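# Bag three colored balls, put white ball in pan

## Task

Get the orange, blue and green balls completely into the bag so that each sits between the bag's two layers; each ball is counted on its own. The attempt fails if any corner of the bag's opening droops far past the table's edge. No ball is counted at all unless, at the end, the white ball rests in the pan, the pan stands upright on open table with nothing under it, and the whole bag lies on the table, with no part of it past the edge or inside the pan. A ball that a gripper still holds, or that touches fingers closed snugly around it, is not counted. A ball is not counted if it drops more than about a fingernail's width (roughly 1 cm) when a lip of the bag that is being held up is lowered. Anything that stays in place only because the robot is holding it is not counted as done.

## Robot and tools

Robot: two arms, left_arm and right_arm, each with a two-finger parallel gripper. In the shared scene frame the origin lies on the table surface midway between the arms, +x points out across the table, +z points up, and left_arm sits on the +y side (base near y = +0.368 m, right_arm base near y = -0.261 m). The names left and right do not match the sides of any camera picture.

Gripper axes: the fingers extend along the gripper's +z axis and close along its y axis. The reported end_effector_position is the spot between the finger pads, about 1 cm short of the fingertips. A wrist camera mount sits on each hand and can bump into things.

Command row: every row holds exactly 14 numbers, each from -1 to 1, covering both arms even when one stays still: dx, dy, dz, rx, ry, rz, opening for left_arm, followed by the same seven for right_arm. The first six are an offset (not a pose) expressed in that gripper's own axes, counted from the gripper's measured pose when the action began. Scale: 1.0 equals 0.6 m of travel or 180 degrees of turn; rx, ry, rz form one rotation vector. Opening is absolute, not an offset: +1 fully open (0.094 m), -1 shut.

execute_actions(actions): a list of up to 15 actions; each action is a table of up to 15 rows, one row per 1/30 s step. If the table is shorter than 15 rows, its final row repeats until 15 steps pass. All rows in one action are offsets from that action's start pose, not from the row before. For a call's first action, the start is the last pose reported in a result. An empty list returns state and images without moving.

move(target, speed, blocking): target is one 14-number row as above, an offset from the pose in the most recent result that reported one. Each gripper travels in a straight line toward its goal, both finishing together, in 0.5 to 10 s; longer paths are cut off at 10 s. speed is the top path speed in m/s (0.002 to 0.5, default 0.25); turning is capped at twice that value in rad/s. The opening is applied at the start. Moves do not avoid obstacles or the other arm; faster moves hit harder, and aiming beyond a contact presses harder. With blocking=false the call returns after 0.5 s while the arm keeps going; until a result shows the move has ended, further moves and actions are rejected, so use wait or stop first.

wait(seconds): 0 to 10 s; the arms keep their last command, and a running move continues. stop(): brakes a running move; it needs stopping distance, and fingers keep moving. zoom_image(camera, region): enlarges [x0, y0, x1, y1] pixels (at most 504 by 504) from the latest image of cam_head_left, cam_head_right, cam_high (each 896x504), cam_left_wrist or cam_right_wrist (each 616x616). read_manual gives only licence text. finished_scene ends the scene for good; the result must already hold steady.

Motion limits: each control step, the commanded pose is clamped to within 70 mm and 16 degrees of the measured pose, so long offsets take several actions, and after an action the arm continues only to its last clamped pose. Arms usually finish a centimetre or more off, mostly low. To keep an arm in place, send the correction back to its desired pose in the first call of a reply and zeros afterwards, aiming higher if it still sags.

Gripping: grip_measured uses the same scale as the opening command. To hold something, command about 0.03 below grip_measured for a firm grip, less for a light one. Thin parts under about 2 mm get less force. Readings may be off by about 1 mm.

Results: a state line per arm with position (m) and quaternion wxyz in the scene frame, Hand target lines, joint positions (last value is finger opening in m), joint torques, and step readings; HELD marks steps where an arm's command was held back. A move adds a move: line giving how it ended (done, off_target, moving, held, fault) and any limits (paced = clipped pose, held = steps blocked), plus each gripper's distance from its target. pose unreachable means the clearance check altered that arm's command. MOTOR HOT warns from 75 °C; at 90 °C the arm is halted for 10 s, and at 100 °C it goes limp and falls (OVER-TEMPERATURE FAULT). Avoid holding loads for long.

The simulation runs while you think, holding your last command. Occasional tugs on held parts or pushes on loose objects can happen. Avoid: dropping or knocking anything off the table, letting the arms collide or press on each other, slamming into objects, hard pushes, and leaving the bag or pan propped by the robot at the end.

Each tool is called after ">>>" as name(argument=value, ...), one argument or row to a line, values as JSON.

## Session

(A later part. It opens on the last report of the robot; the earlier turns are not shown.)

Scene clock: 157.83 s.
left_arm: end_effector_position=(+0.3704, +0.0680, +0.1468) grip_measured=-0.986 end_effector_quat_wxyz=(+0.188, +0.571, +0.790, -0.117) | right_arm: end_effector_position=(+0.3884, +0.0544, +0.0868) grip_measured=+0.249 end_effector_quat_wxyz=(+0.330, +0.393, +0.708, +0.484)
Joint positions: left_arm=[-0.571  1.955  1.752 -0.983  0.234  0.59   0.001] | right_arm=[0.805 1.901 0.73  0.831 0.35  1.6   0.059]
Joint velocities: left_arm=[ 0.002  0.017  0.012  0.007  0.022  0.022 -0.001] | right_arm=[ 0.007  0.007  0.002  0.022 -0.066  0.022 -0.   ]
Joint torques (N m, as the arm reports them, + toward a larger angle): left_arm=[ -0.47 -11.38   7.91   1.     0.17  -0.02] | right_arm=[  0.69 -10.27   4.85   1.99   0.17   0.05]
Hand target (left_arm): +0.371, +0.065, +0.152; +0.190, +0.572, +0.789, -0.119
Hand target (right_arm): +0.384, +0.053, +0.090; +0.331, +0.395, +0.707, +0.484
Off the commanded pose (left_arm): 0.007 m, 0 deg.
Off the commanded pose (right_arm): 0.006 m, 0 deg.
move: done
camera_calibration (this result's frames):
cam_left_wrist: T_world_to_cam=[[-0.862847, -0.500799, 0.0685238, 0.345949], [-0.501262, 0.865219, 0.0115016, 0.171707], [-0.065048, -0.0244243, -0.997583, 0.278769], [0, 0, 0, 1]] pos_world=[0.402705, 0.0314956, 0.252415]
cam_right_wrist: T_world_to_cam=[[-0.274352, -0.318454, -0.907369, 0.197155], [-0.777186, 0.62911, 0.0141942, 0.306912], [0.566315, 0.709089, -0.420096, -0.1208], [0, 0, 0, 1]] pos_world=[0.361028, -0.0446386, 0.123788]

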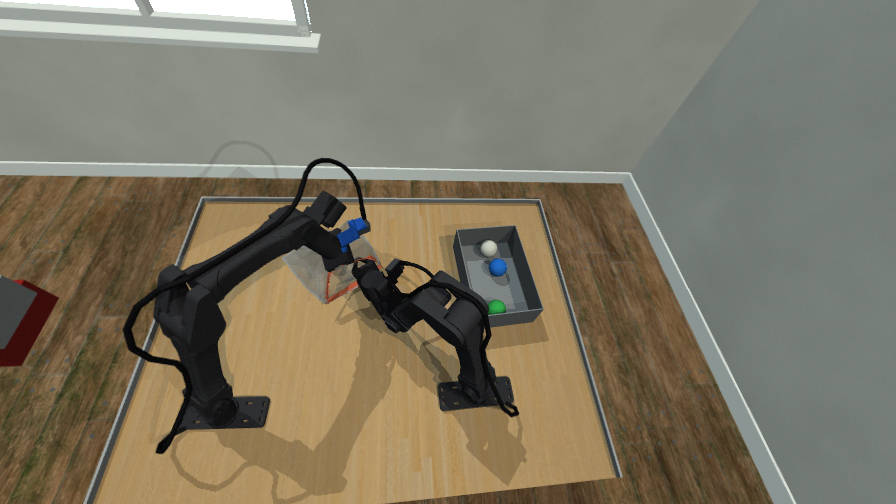

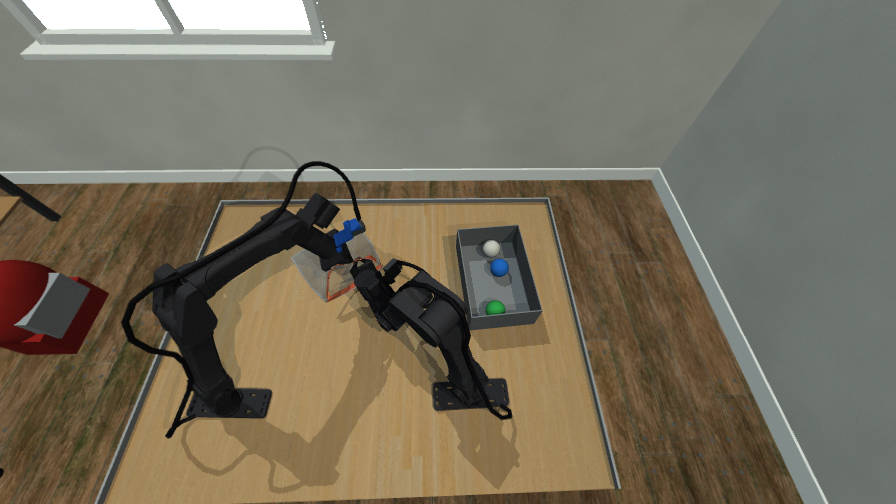

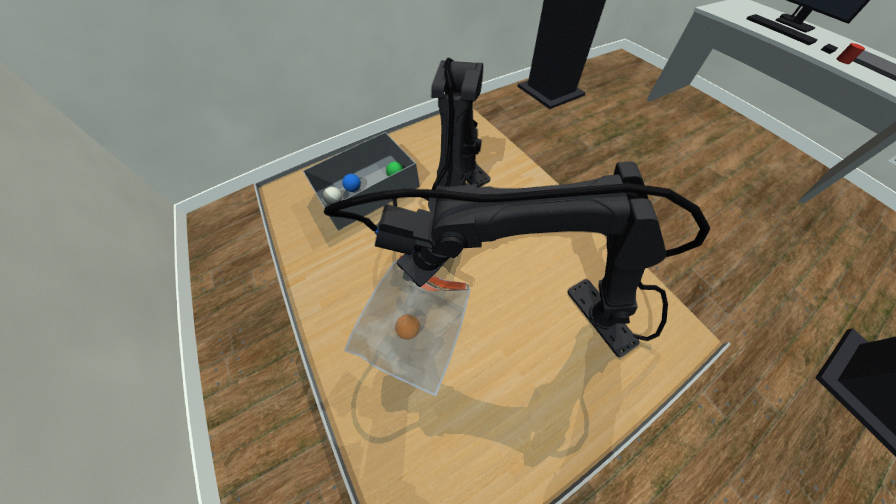

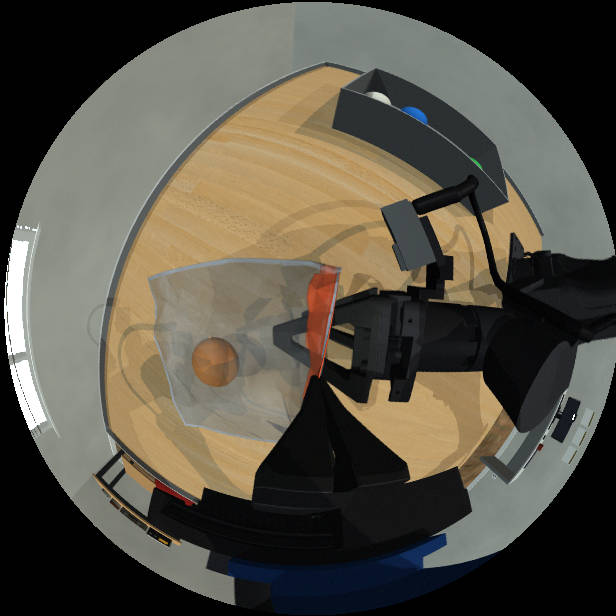

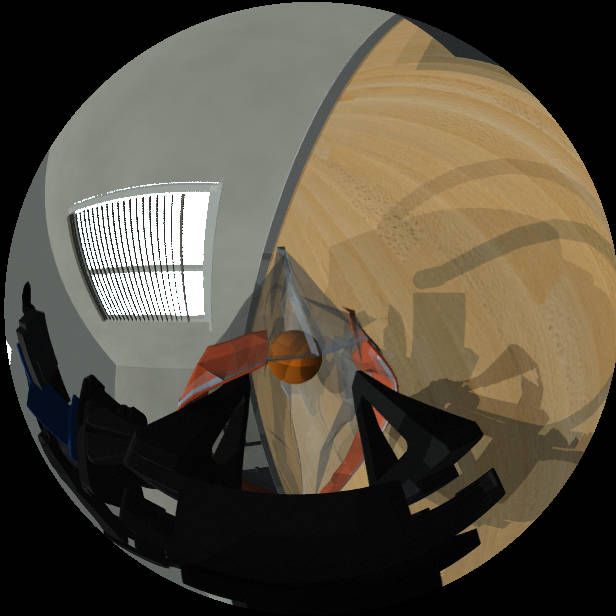

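>>> move(
  target=[-0.01,0,-0.01,0,0,0,-1, 0,0.08,-0.2,0,0,0,0.25],
  speed=0.2,
)

>>> move(
  target=[-0.01,0,-0.01,0,0,0,-1, 0.1,0.1,-0.05,0,0,-0.5,0.3],
  speed=0.4,
)

Scene clock: 161.70 s.
left_arm: end_effector_position=(+0.3699, +0.0688, +0.1493) grip_measured=-0.986 end_effector_quat_wxyz=(+0.185, +0.571, +0.791, -0.116) | right_arm: end_effector_position=(+0.3015, +0.0154, +0.1719) grip_measured=+0.249 end_effector_quat_wxyz=(+0.329, +0.393, +0.704, +0.491)
Joint positions: left_arm=[-0.571  1.957  1.767 -1.002  0.233  0.589  0.001] | right_arm=[0.964 1.309 0.555 0.405 0.498 1.661 0.059]
Joint velocities: left_arm=[-0.007 -0.012  0.012 -0.037 -0.051  0.022  0.001] | right_arm=[ 0.007 -0.007  0.007 -0.095 -0.066 -0.007  0.   ]
Joint torques (N m, as the arm reports them, + toward a larger angle): left_arm=[ -0.43 -11.26   8.06   1.01   0.13  -0.03] | right_arm=[ 0.81 -5.78  8.15  1.75  0.19  0.05]
Hand target (left_arm): +0.371, +0.065, +0.155; +0.188, +0.571, +0.790, -0.117
Hand target (right_arm): +0.298, +0.013, +0.171; +0.329, +0.394, +0.708, +0.485
Off the commanded pose (left_arm): 0.007 m, 0 deg.
Off the commanded pose (right_arm): 0.004 m, 1 deg.
move: done
camera_calibration (this result's frames):
cam_left_wrist: T_world_to_cam=[[-0.862057, -0.502032, 0.0694445, 0.345344], [-0.502119, 0.864622, 0.0174643, 0.170153], [-0.0688108, -0.0198142, -0.997433, 0.282286], [0, 0, 0, 1]] pos_world=[0.402567, 0.0318492, 0.254607]
cam_right_wrist: T_world_to_cam=[[-0.267366, -0.306227, -0.913641, 0.236821], [-0.77854, 0.627349, 0.0175609, 0.262605], [0.567794, 0.716002, -0.406142, -0.0111137], [0, 0, 0, 1]] pos_world=[0.274076, -0.0842664, 0.207244]

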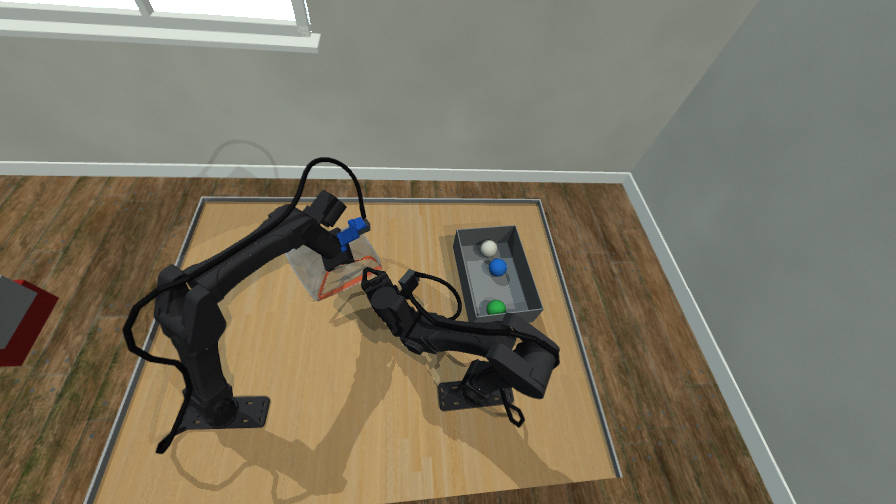

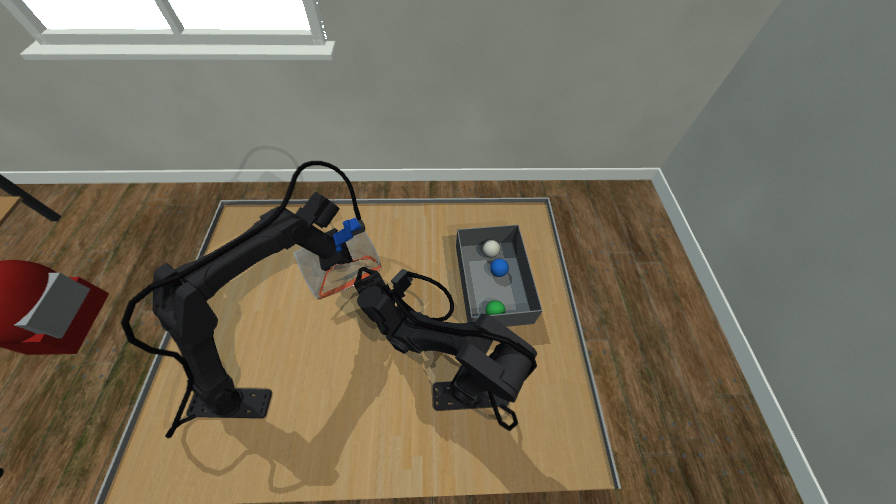

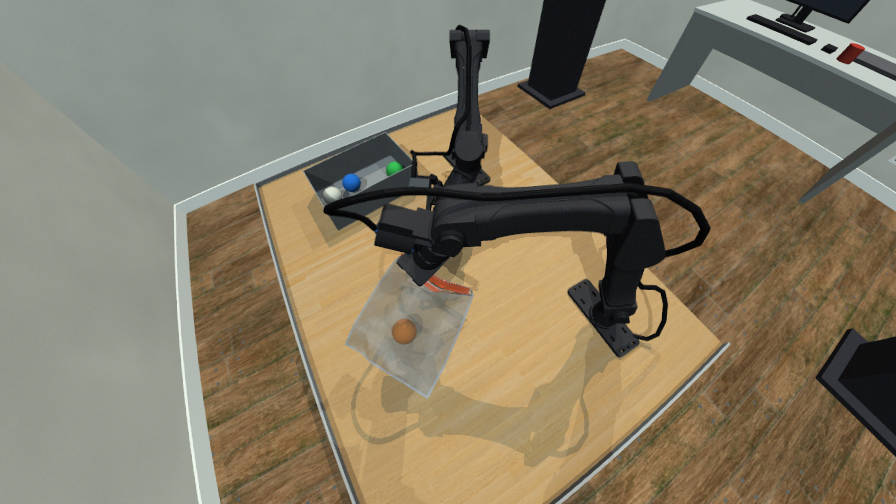

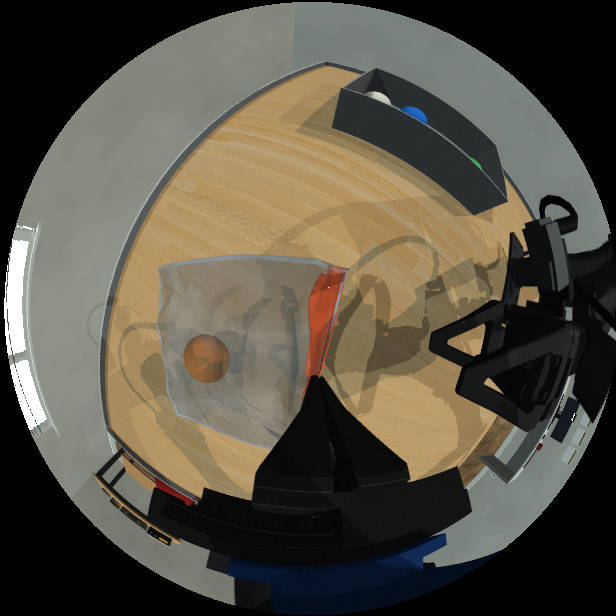

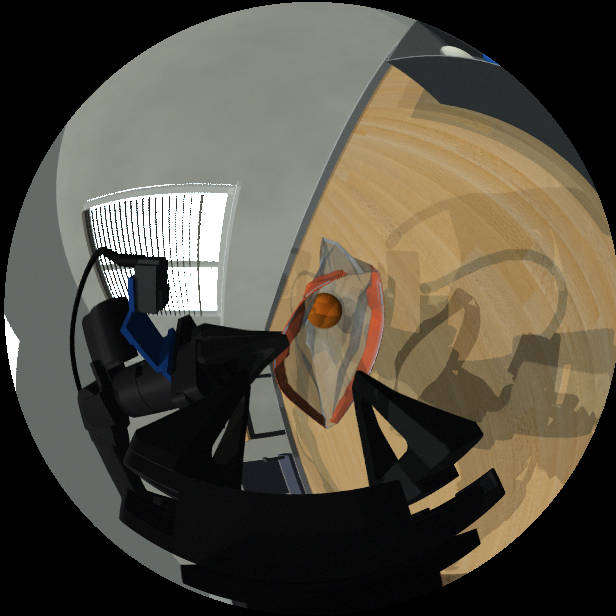

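Scene clock: 164.37 s.
left_arm: end_effector_position=(+0.3694, +0.0695, +0.1519) grip_measured=-0.986 end_effector_quat_wxyz=(+0.183, +0.571, +0.792, -0.116) | right_arm: end_effector_position=(+0.2614, +0.0638, +0.2359) grip_measured=+0.299 end_effector_quat_wxyz=(+0.584, -0.207, +0.774, +0.130)
Joint positions: left_arm=[-0.571  1.96   1.783 -1.021  0.231  0.589  0.001] | right_arm=[1.192 1.309 0.826 0.099 0.706 0.214 0.061]
Joint velocities: left_arm=[ 0.002 -0.007 -0.007  0.066  0.037  0.007  0.   ] | right_arm=[-0.007 -0.007  0.002 -0.007  0.022 -0.11   0.   ]
Joint torques (N m, as the arm reports them, + toward a larger angle): left_arm=[ -0.43 -11.31   8.06   0.98   0.12  -0.01] | right_arm=[ 0.78 -3.35 10.72  1.7   0.25 -0.07]
Hand target (left_arm): +0.370, +0.066, +0.157; +0.186, +0.571, +0.791, -0.116
Hand target (right_arm): +0.260, +0.067, +0.232; +0.579, -0.219, +0.777, +0.116
Off the commanded pose (left_arm): 0.007 m, 0 deg.
Off the commanded pose (right_arm): 0.005 m, 2 deg.
move: done
camera_calibration (this result's frames):
cam_left_wrist: T_world_to_cam=[[-0.861528, -0.502812, 0.0703575, 0.344827], [-0.502532, 0.864255, 0.0229116, 0.168688], [-0.072327, -0.0156179, -0.997259, 0.285804], [0, 0, 0, 1]] pos_world=[0.402521, 0.0320571, 0.256894]
cam_right_wrist: T_world_to_cam=[[0.412877, -0.901167, 0.132026, -0.0870544], [-0.535566, -0.357466, -0.765106, 0.383897], [0.736683, 0.245187, -0.630224, 0.0417245], [0, 0, 0, 1]] pos_world=[0.210807, 0.0485494, 0.331511]

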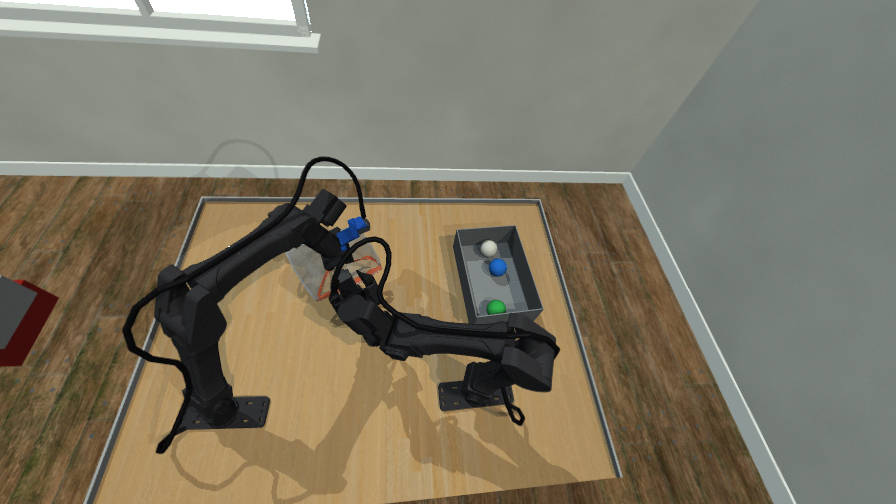

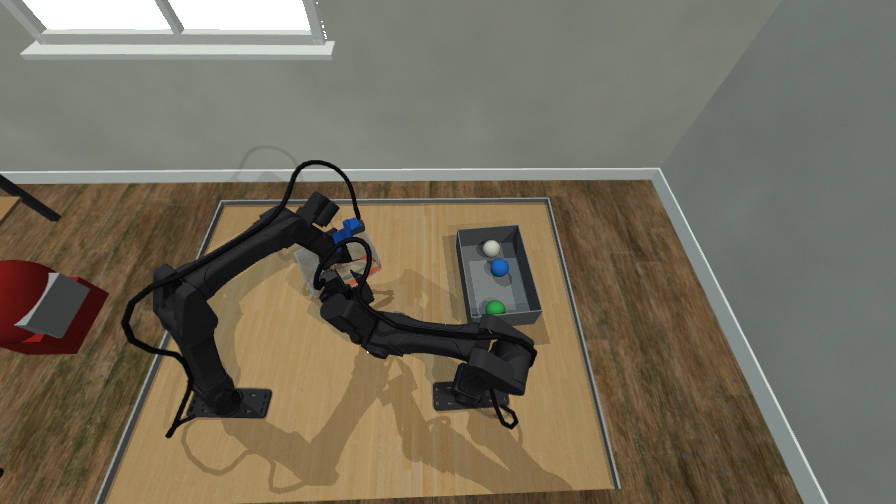

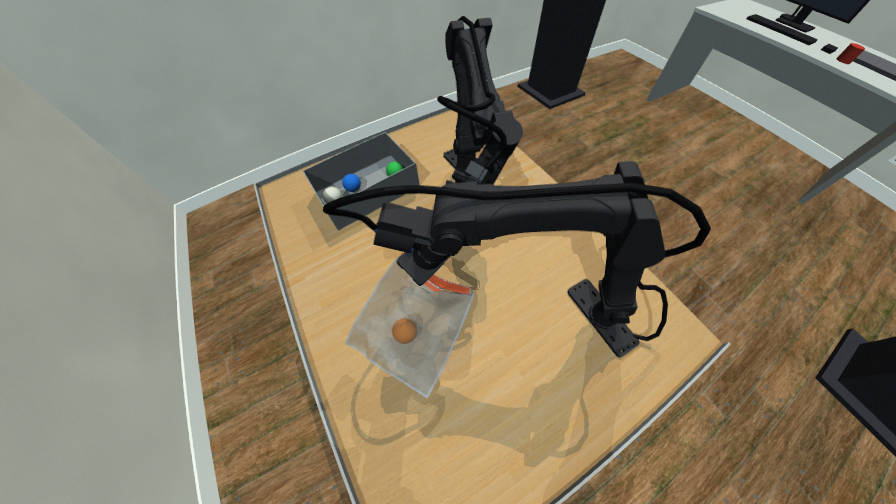

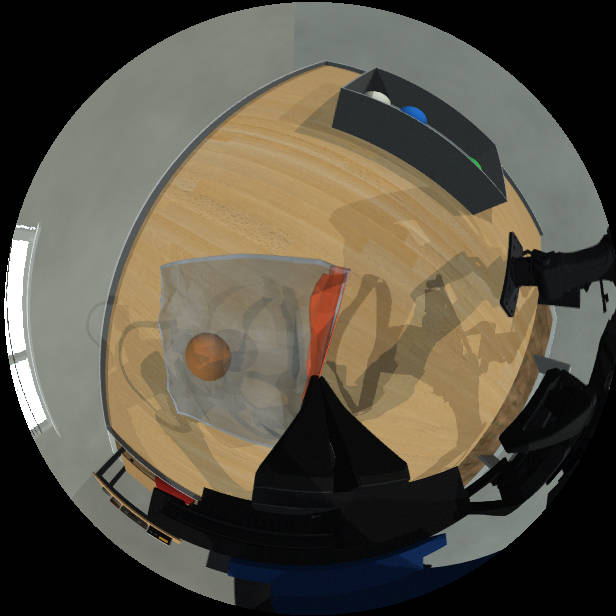

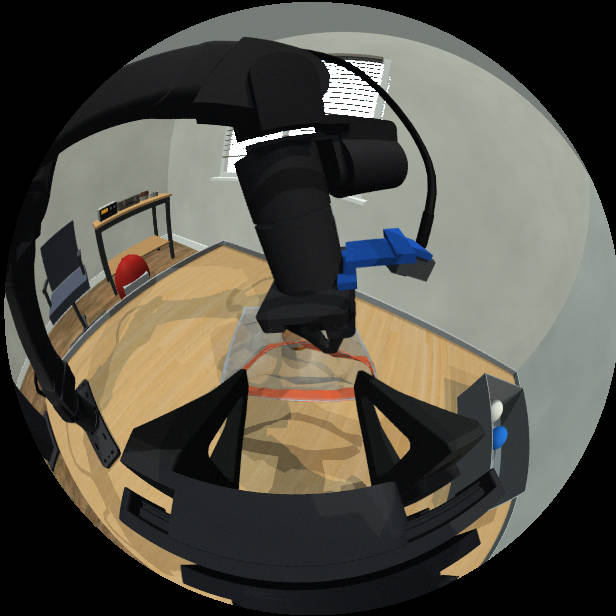

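>>> move(
  target=[-0.01,0,-0.01,0,0,0,-1, 0.193,-0.443,-0.175,0.09,0.403,0.143,0.3],
  speed=0.35,
)

Scene clock: 167.63 s.
left_arm: end_effector_position=(+0.3690, +0.0701, +0.1544) grip_measured=-0.986 end_effector_quat_wxyz=(+0.180, +0.571, +0.793, -0.115) | right_arm: end_effector_position=(+0.2735, -0.2374, +0.1704) grip_measured=+0.299 end_effector_quat_wxyz=(+0.015, +0.006, +1.000, -0.022)
Joint positions: left_arm=[-0.571  1.963  1.799 -1.04   0.229  0.589  0.001] | right_arm=[ 0.094  1.486  1.392 -1.452  0.048  0.136  0.061]
Joint velocities: left_arm=[ 0.002  0.002 -0.002  0.007  0.022 -0.007 -0.002] | right_arm=[-0.002 -0.027  0.007  0.007  0.007  0.007 -0.   ]
Joint torques (N m, as the arm reports them, + toward a larger angle): left_arm=[ -0.51 -11.27   8.06   0.99   0.16  -0.01] | right_arm=[-0.42 -4.26  9.27  0.49 -0.01 -0.08]
Hand target (left_arm): +0.370, +0.067, +0.160; +0.183, +0.571, +0.792, -0.116
Hand target (right_arm): +0.274, -0.238, +0.172; +0.009, +0.002, +1.000, -0.022
Off the commanded pose (left_arm): 0.007 m, 0 deg.
Off the commanded pose (right_arm): 0.006 m, 3 deg.
move: off_target (right_arm)
camera_calibration (this result's frames):
cam_left_wrist: T_world_to_cam=[[-0.860792, -0.503898, 0.0715765, 0.344192], [-0.503205, 0.863689, 0.0287308, 0.167211], [-0.0762972, -0.0112864, -0.997021, 0.289388], [0, 0, 0, 1]] pos_world=[0.402499, 0.0322854, 0.259086]
cam_right_wrist: T_world_to_cam=[[0.0554048, -0.989851, 0.130862, -0.277942], [-0.92985, -0.00340527, 0.367924, 0.231416], [-0.363744, -0.142067, -0.920601, 0.323896], [0, 0, 0, 1]] pos_world=[0.348396, -0.228318, 0.249408]

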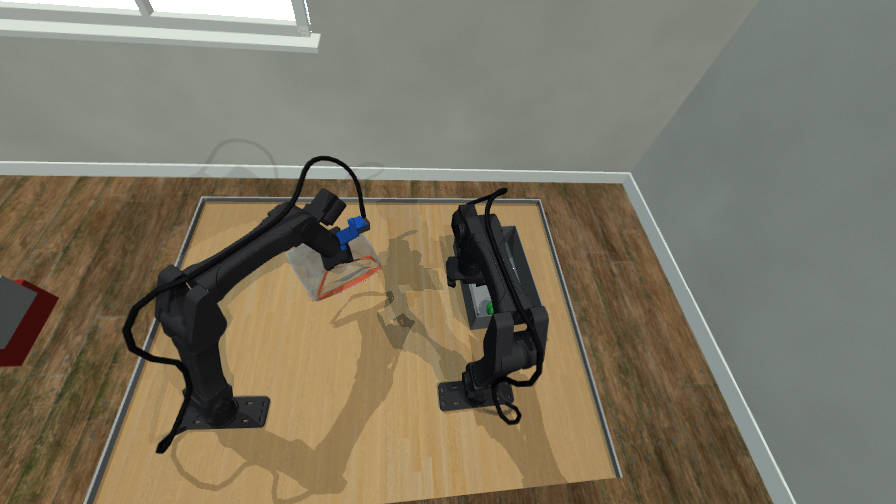

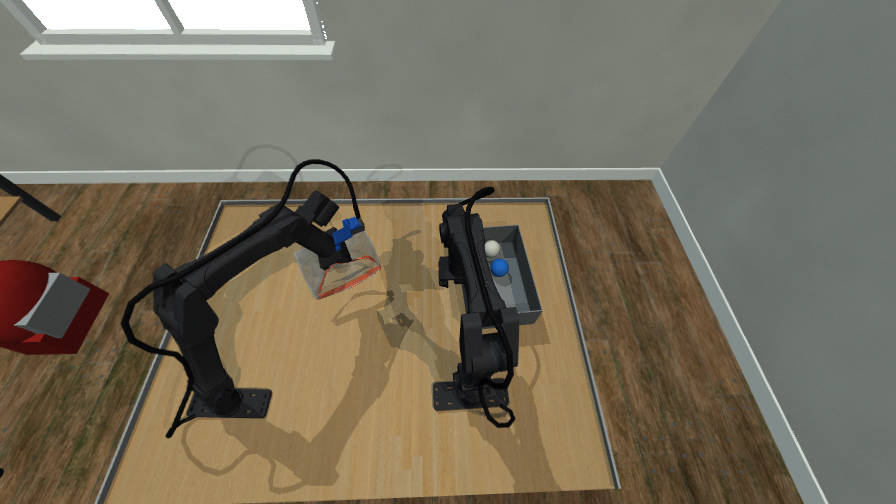

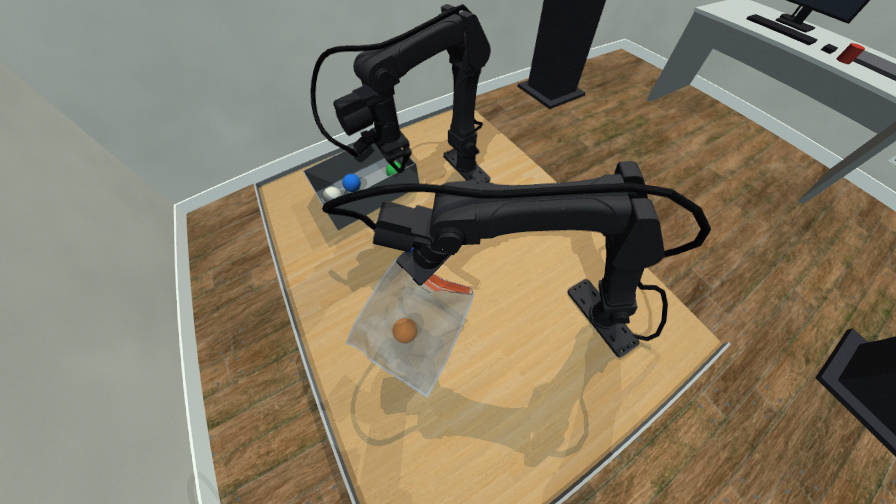

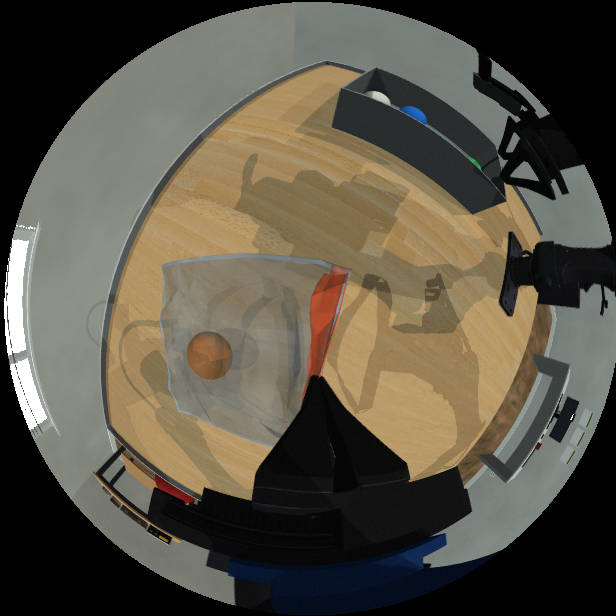

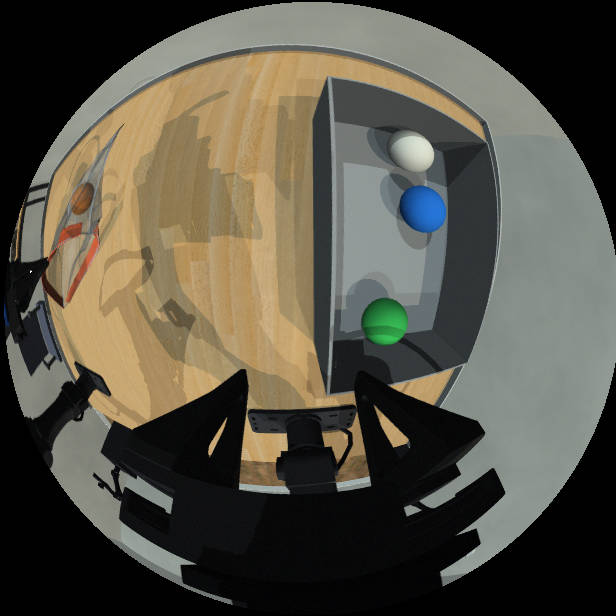

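>>> move(
  target=[-0.01,0,-0.01,0,0,0,-1, 0.025,-0.2,0.05,0,0,0,0.3],
  speed=0.2,
)

Scene clock: 169.87 s.
left_arm: end_effector_position=(+0.3686, +0.0706, +0.1568) grip_measured=-0.986 end_effector_quat_wxyz=(+0.177, +0.571, +0.793, -0.115) | right_arm: end_effector_position=(+0.2592, -0.3588, +0.1458) grip_measured=+0.299 end_effector_quat_wxyz=(+0.005, +0.010, +1.000, -0.029)
Joint positions: left_arm=[-0.571  1.967  1.817 -1.059  0.228  0.589  0.001] | right_arm=[-0.388  1.486  1.294 -1.349  0.051 -0.338  0.061]
Joint velocities: left_arm=[ 0.002  0.017 -0.002 -0.007  0.051 -0.037  0.   ] | right_arm=[-0.022  0.002  0.002 -0.007 -0.007 -0.022 -0.001]
Joint torques (N m, as the arm reports them, + toward a larger angle): left_arm=[ -0.46 -11.28   7.99   0.98   0.17  -0.04] | right_arm=[-0.46 -6.31  6.01  0.73 -0.07 -0.08]
Hand target (left_arm): +0.370, +0.067, +0.162; +0.180, +0.571, +0.793, -0.115
Hand target (right_arm): +0.259, -0.359, +0.145; +0.012, +0.006, +1.000, -0.028
Off the commanded pose (left_arm): 0.007 m, 0 deg.
Off the commanded pose (right_arm): 0.001 m, 1 deg.
move: done
camera_calibration (this result's frames):
cam_left_wrist: T_world_to_cam=[[-0.860108, -0.504847, 0.0731073, 0.343552], [-0.503725, 0.863179, 0.0344044, 0.165902], [-0.0804736, -0.00723443, -0.99673, 0.29296], [0, 0, 0, 1]] pos_world=[0.402637, 0.0323571, 0.261178]
cam_right_wrist: T_world_to_cam=[[0.0490069, -0.988456, 0.143363, -0.393773], [-0.922325, 0.0102965, 0.386278, 0.227037], [-0.383295, -0.151157, -0.911173, 0.279189], [0, 0, 0, 1]] pos_world=[0.335712, -0.349363, 0.223143]

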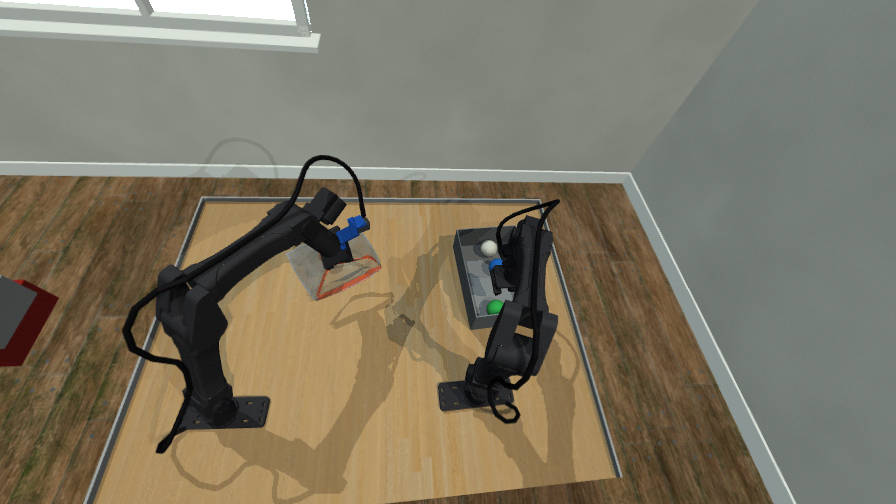

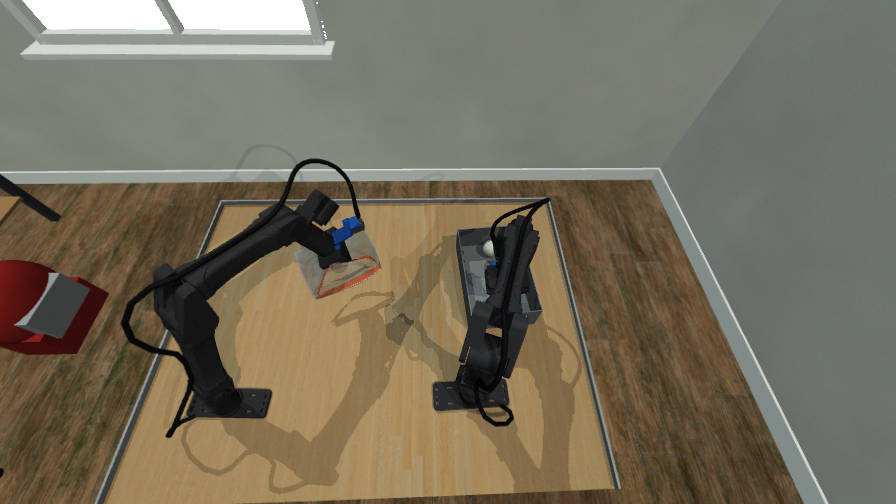

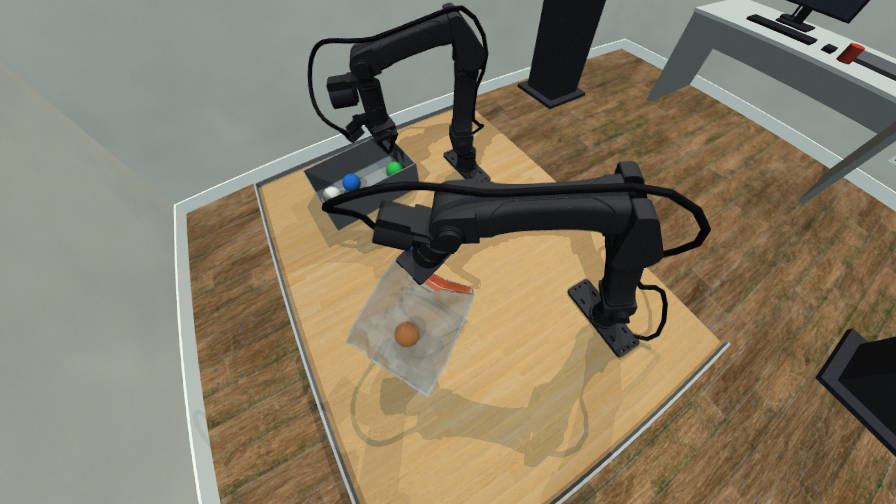

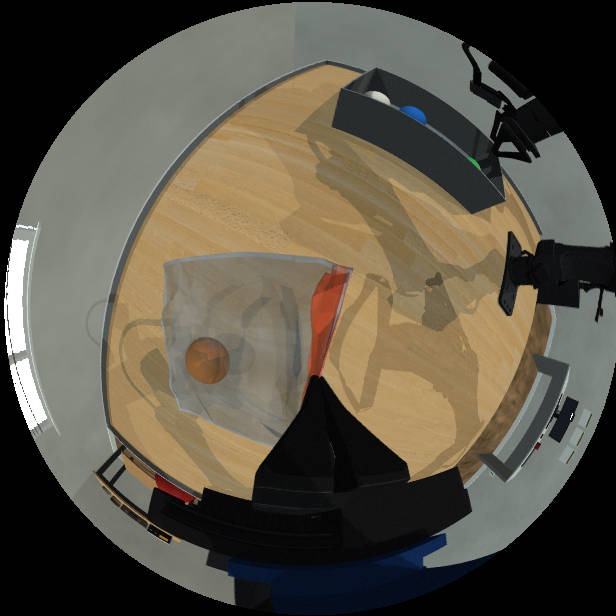

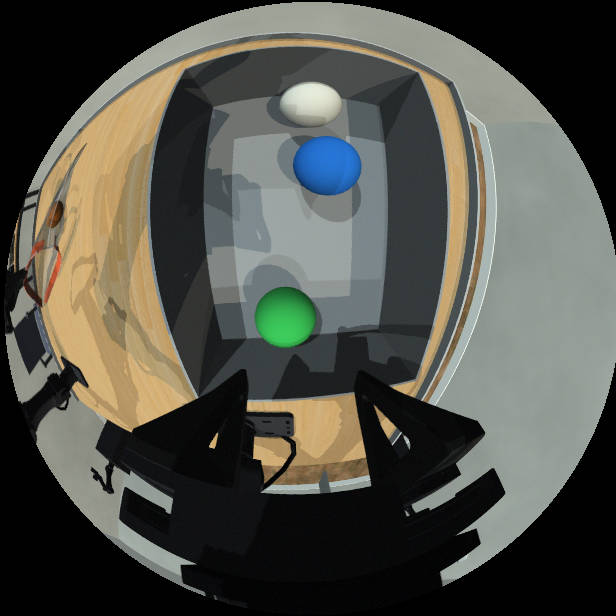

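>>> move(
  target=[-0.01,0,-0.01,0,0,0,-1, 0.025,0.004,0.11,0,0,0,0.3],
  speed=0.12,
)

Scene clock: 171.63 s.
left_arm: end_effector_position=(+0.3685, +0.0710, +0.1592) grip_measured=-0.986 end_effector_quat_wxyz=(+0.175, +0.571, +0.794, -0.114) | right_arm: end_effector_position=(+0.2452, -0.3571, +0.0765) grip_measured=+0.299 end_effector_quat_wxyz=(-0.009, +0.011, +1.000, -0.024)
Joint positions: left_arm=[-0.571  1.972  1.835 -1.078  0.227  0.589  0.001] | right_arm=[-0.402  1.486  1.018 -1.102  0.051 -0.349  0.061]
Joint velocities: left_arm=[-0.007 -0.002 -0.022 -0.007  0.037 -0.022  0.   ] | right_arm=[-0.012  0.002 -0.002  0.037  0.022  0.037  0.001]
Joint torques (N m, as the arm reports them, + toward a larger angle): left_arm=[ -0.5  -11.36   7.91   0.95   0.14  -0.02] | right_arm=[-0.74 -7.27  5.95  0.68  0.03 -0.08]
Hand target (left_arm): +0.369, +0.068, +0.164; +0.177, +0.571, +0.793, -0.115
Hand target (right_arm): +0.246, -0.360, +0.080; +0.005, +0.010, +0.999, -0.030
Off the commanded pose (left_arm): 0.006 m, 0 deg.
Off the commanded pose (right_arm): 0.004 m, 2 deg.
move: done
camera_calibration (this result's frames):
cam_left_wrist: T_world_to_cam=[[-0.859629, -0.505484, 0.0743183, 0.343095], [-0.503933, 0.862829, 0.0397074, 0.164691], [-0.0841955, -0.00331783, -0.996444, 0.29643], [0, 0, 0, 1]] pos_world=[0.402886, 0.0323118, 0.263338]
cam_right_wrist: T_world_to_cam=[[0.050993, -0.990062, 0.131059, -0.381547], [-0.911009, 0.00765852, 0.412315, 0.23514], [-0.409221, -0.140421, -0.901565, 0.220412], [0, 0, 0, 1]] pos_world=[0.323868, -0.348606, 0.151769]

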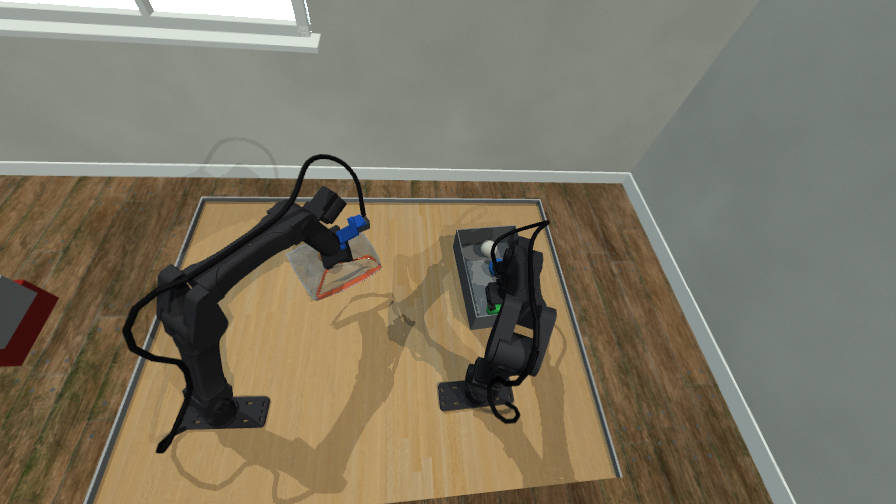

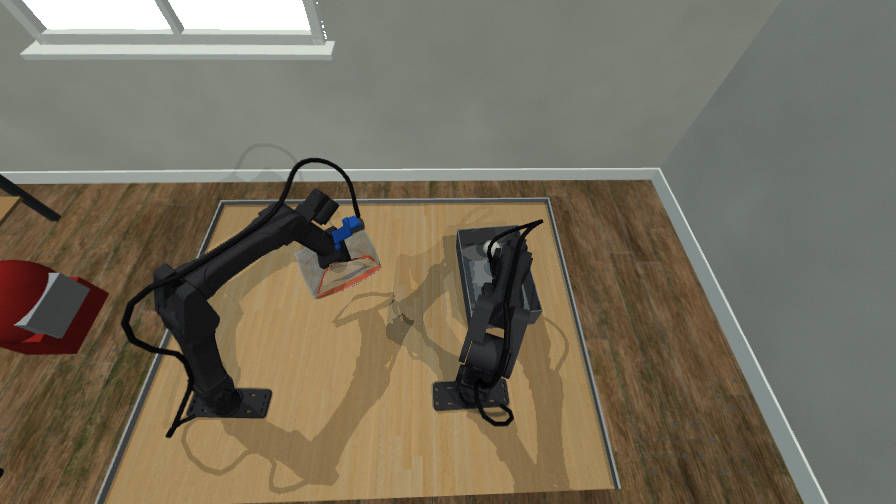

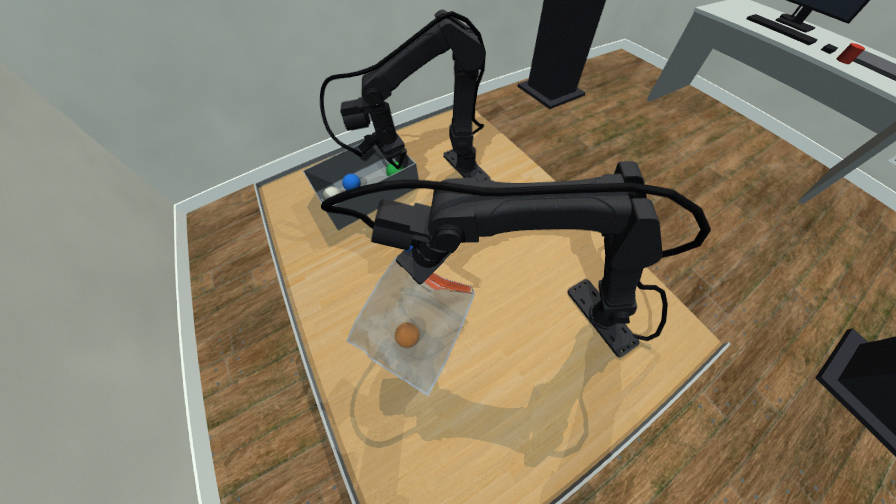

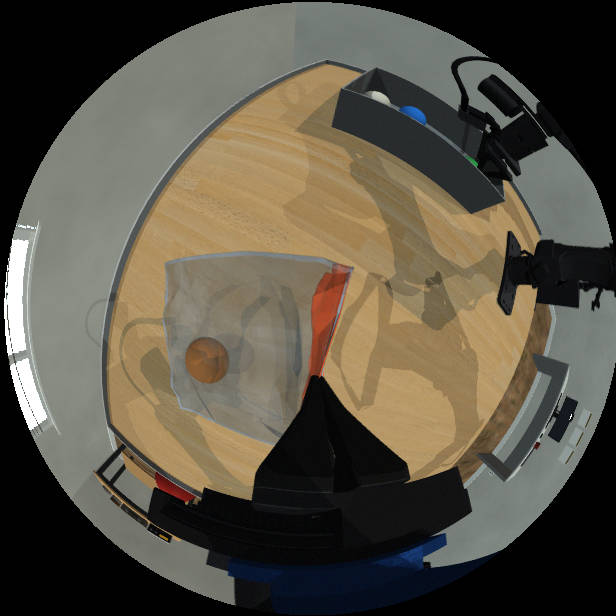

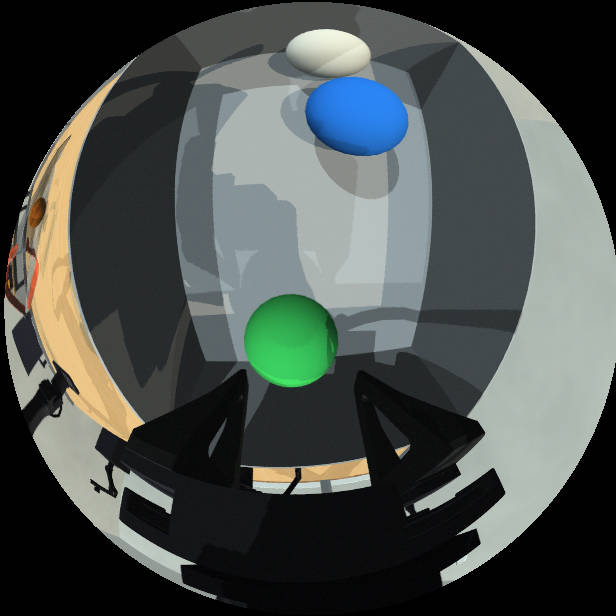

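>>> move(
  target=[-0.01,0,-0.01,0,0,0,-1, -0.005,0.005,0.072,0,0,0,0.3],
  speed=0.06,
)

Scene clock: 173.20 s.
left_arm: end_effector_position=(+0.3685, +0.0712, +0.1619) grip_measured=-0.986 end_effector_quat_wxyz=(+0.172, +0.571, +0.795, -0.114) | right_arm: end_effector_position=(+0.2521, -0.3591, +0.0412) grip_measured=+0.299 end_effector_quat_wxyz=(+0.004, +0.010, +1.000, -0.029)
Joint positions: left_arm=[-0.571  1.977  1.855 -1.097  0.226  0.588  0.001] | right_arm=[-0.4    1.529  0.911 -0.924  0.051 -0.349  0.061]
Joint velocities: left_arm=[ 0.017  0.012 -0.007 -0.081 -0.066 -0.037 -0.   ] | right_arm=[ 0.007 -0.007  0.022  0.037 -0.051  0.022 -0.   ]
Joint torques (N m, as the arm reports them, + toward a larger angle): left_arm=[ -0.52 -11.47   7.93   0.93   0.12  -0.02] | right_arm=[ 0.56 -3.94  5.39  0.68  0.02  0.08]
Hand target (left_arm): +0.369, +0.068, +0.167; +0.175, +0.571, +0.794, -0.114
Hand target (right_arm): +0.248, -0.356, +0.033; -0.009, +0.011, +1.000, -0.024
Off the commanded pose (left_arm): 0.006 m, 0 deg.
Off the commanded pose (right_arm): 0.010 m, 2 deg.
move: done
camera_calibration (this result's frames):
cam_left_wrist: T_world_to_cam=[[-0.859032, -0.506368, 0.0752076, 0.342753], [-0.504453, 0.862317, 0.043994, 0.163989], [-0.08713, -0.000146489, -0.996197, 0.299925], [0, 0, 0, 1]] pos_world=[0.403293, 0.0321926, 0.265792]
cam_right_wrist: T_world_to_cam=[[0.0497083, -0.98857, 0.142333, -0.378928], [-0.921424, 0.00959501, 0.38844, 0.260318], [-0.385366, -0.150458, -0.910415, 0.181846], [0, 0, 0, 1]] pos_world=[0.328777, -0.349735, 0.118372]

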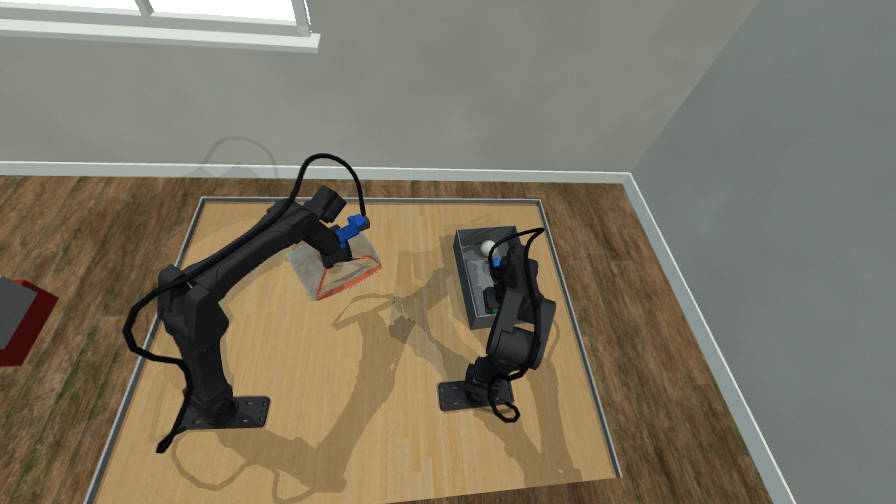

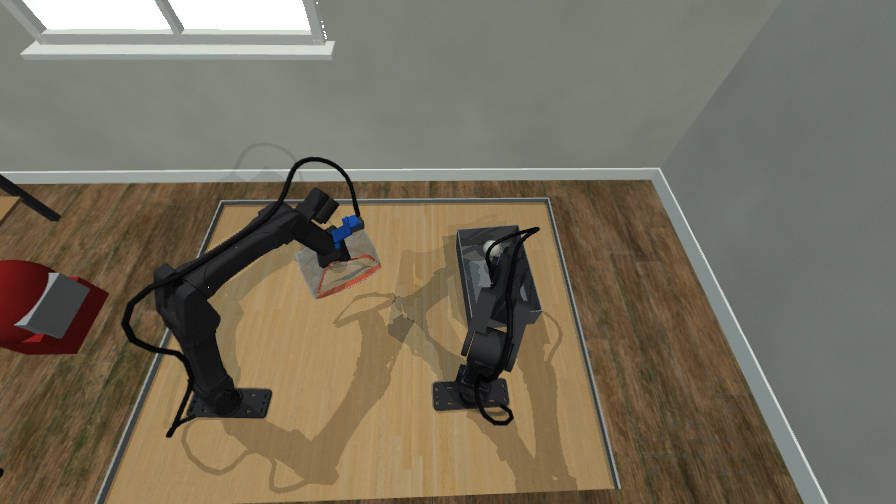

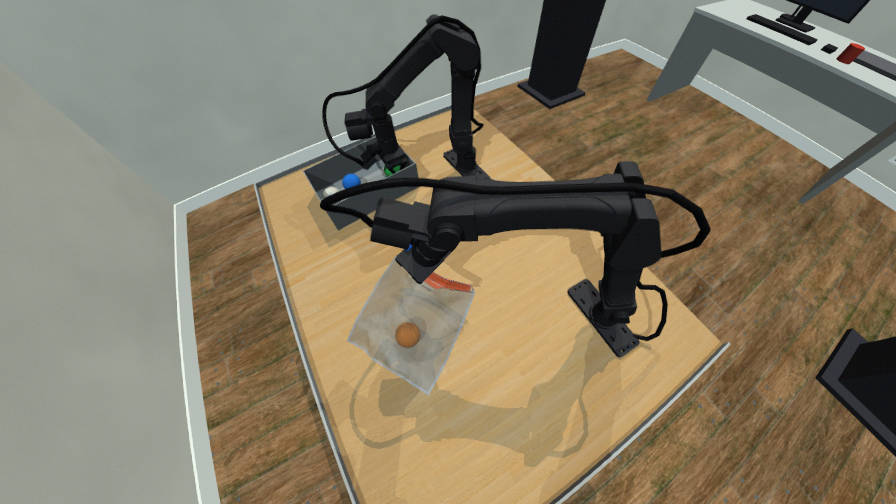

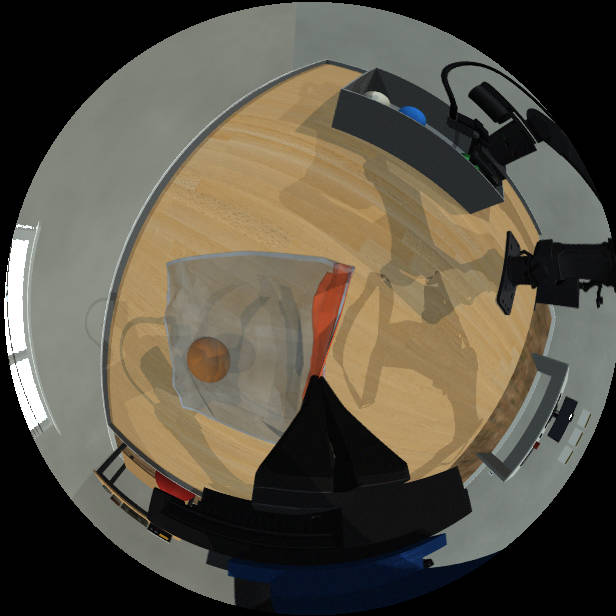

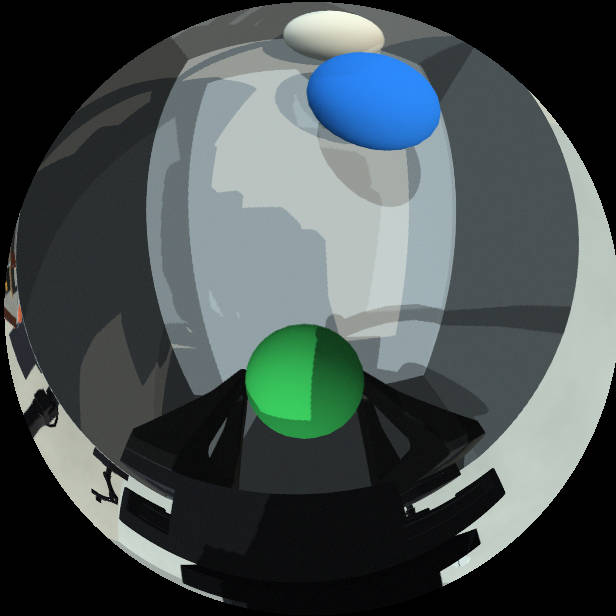

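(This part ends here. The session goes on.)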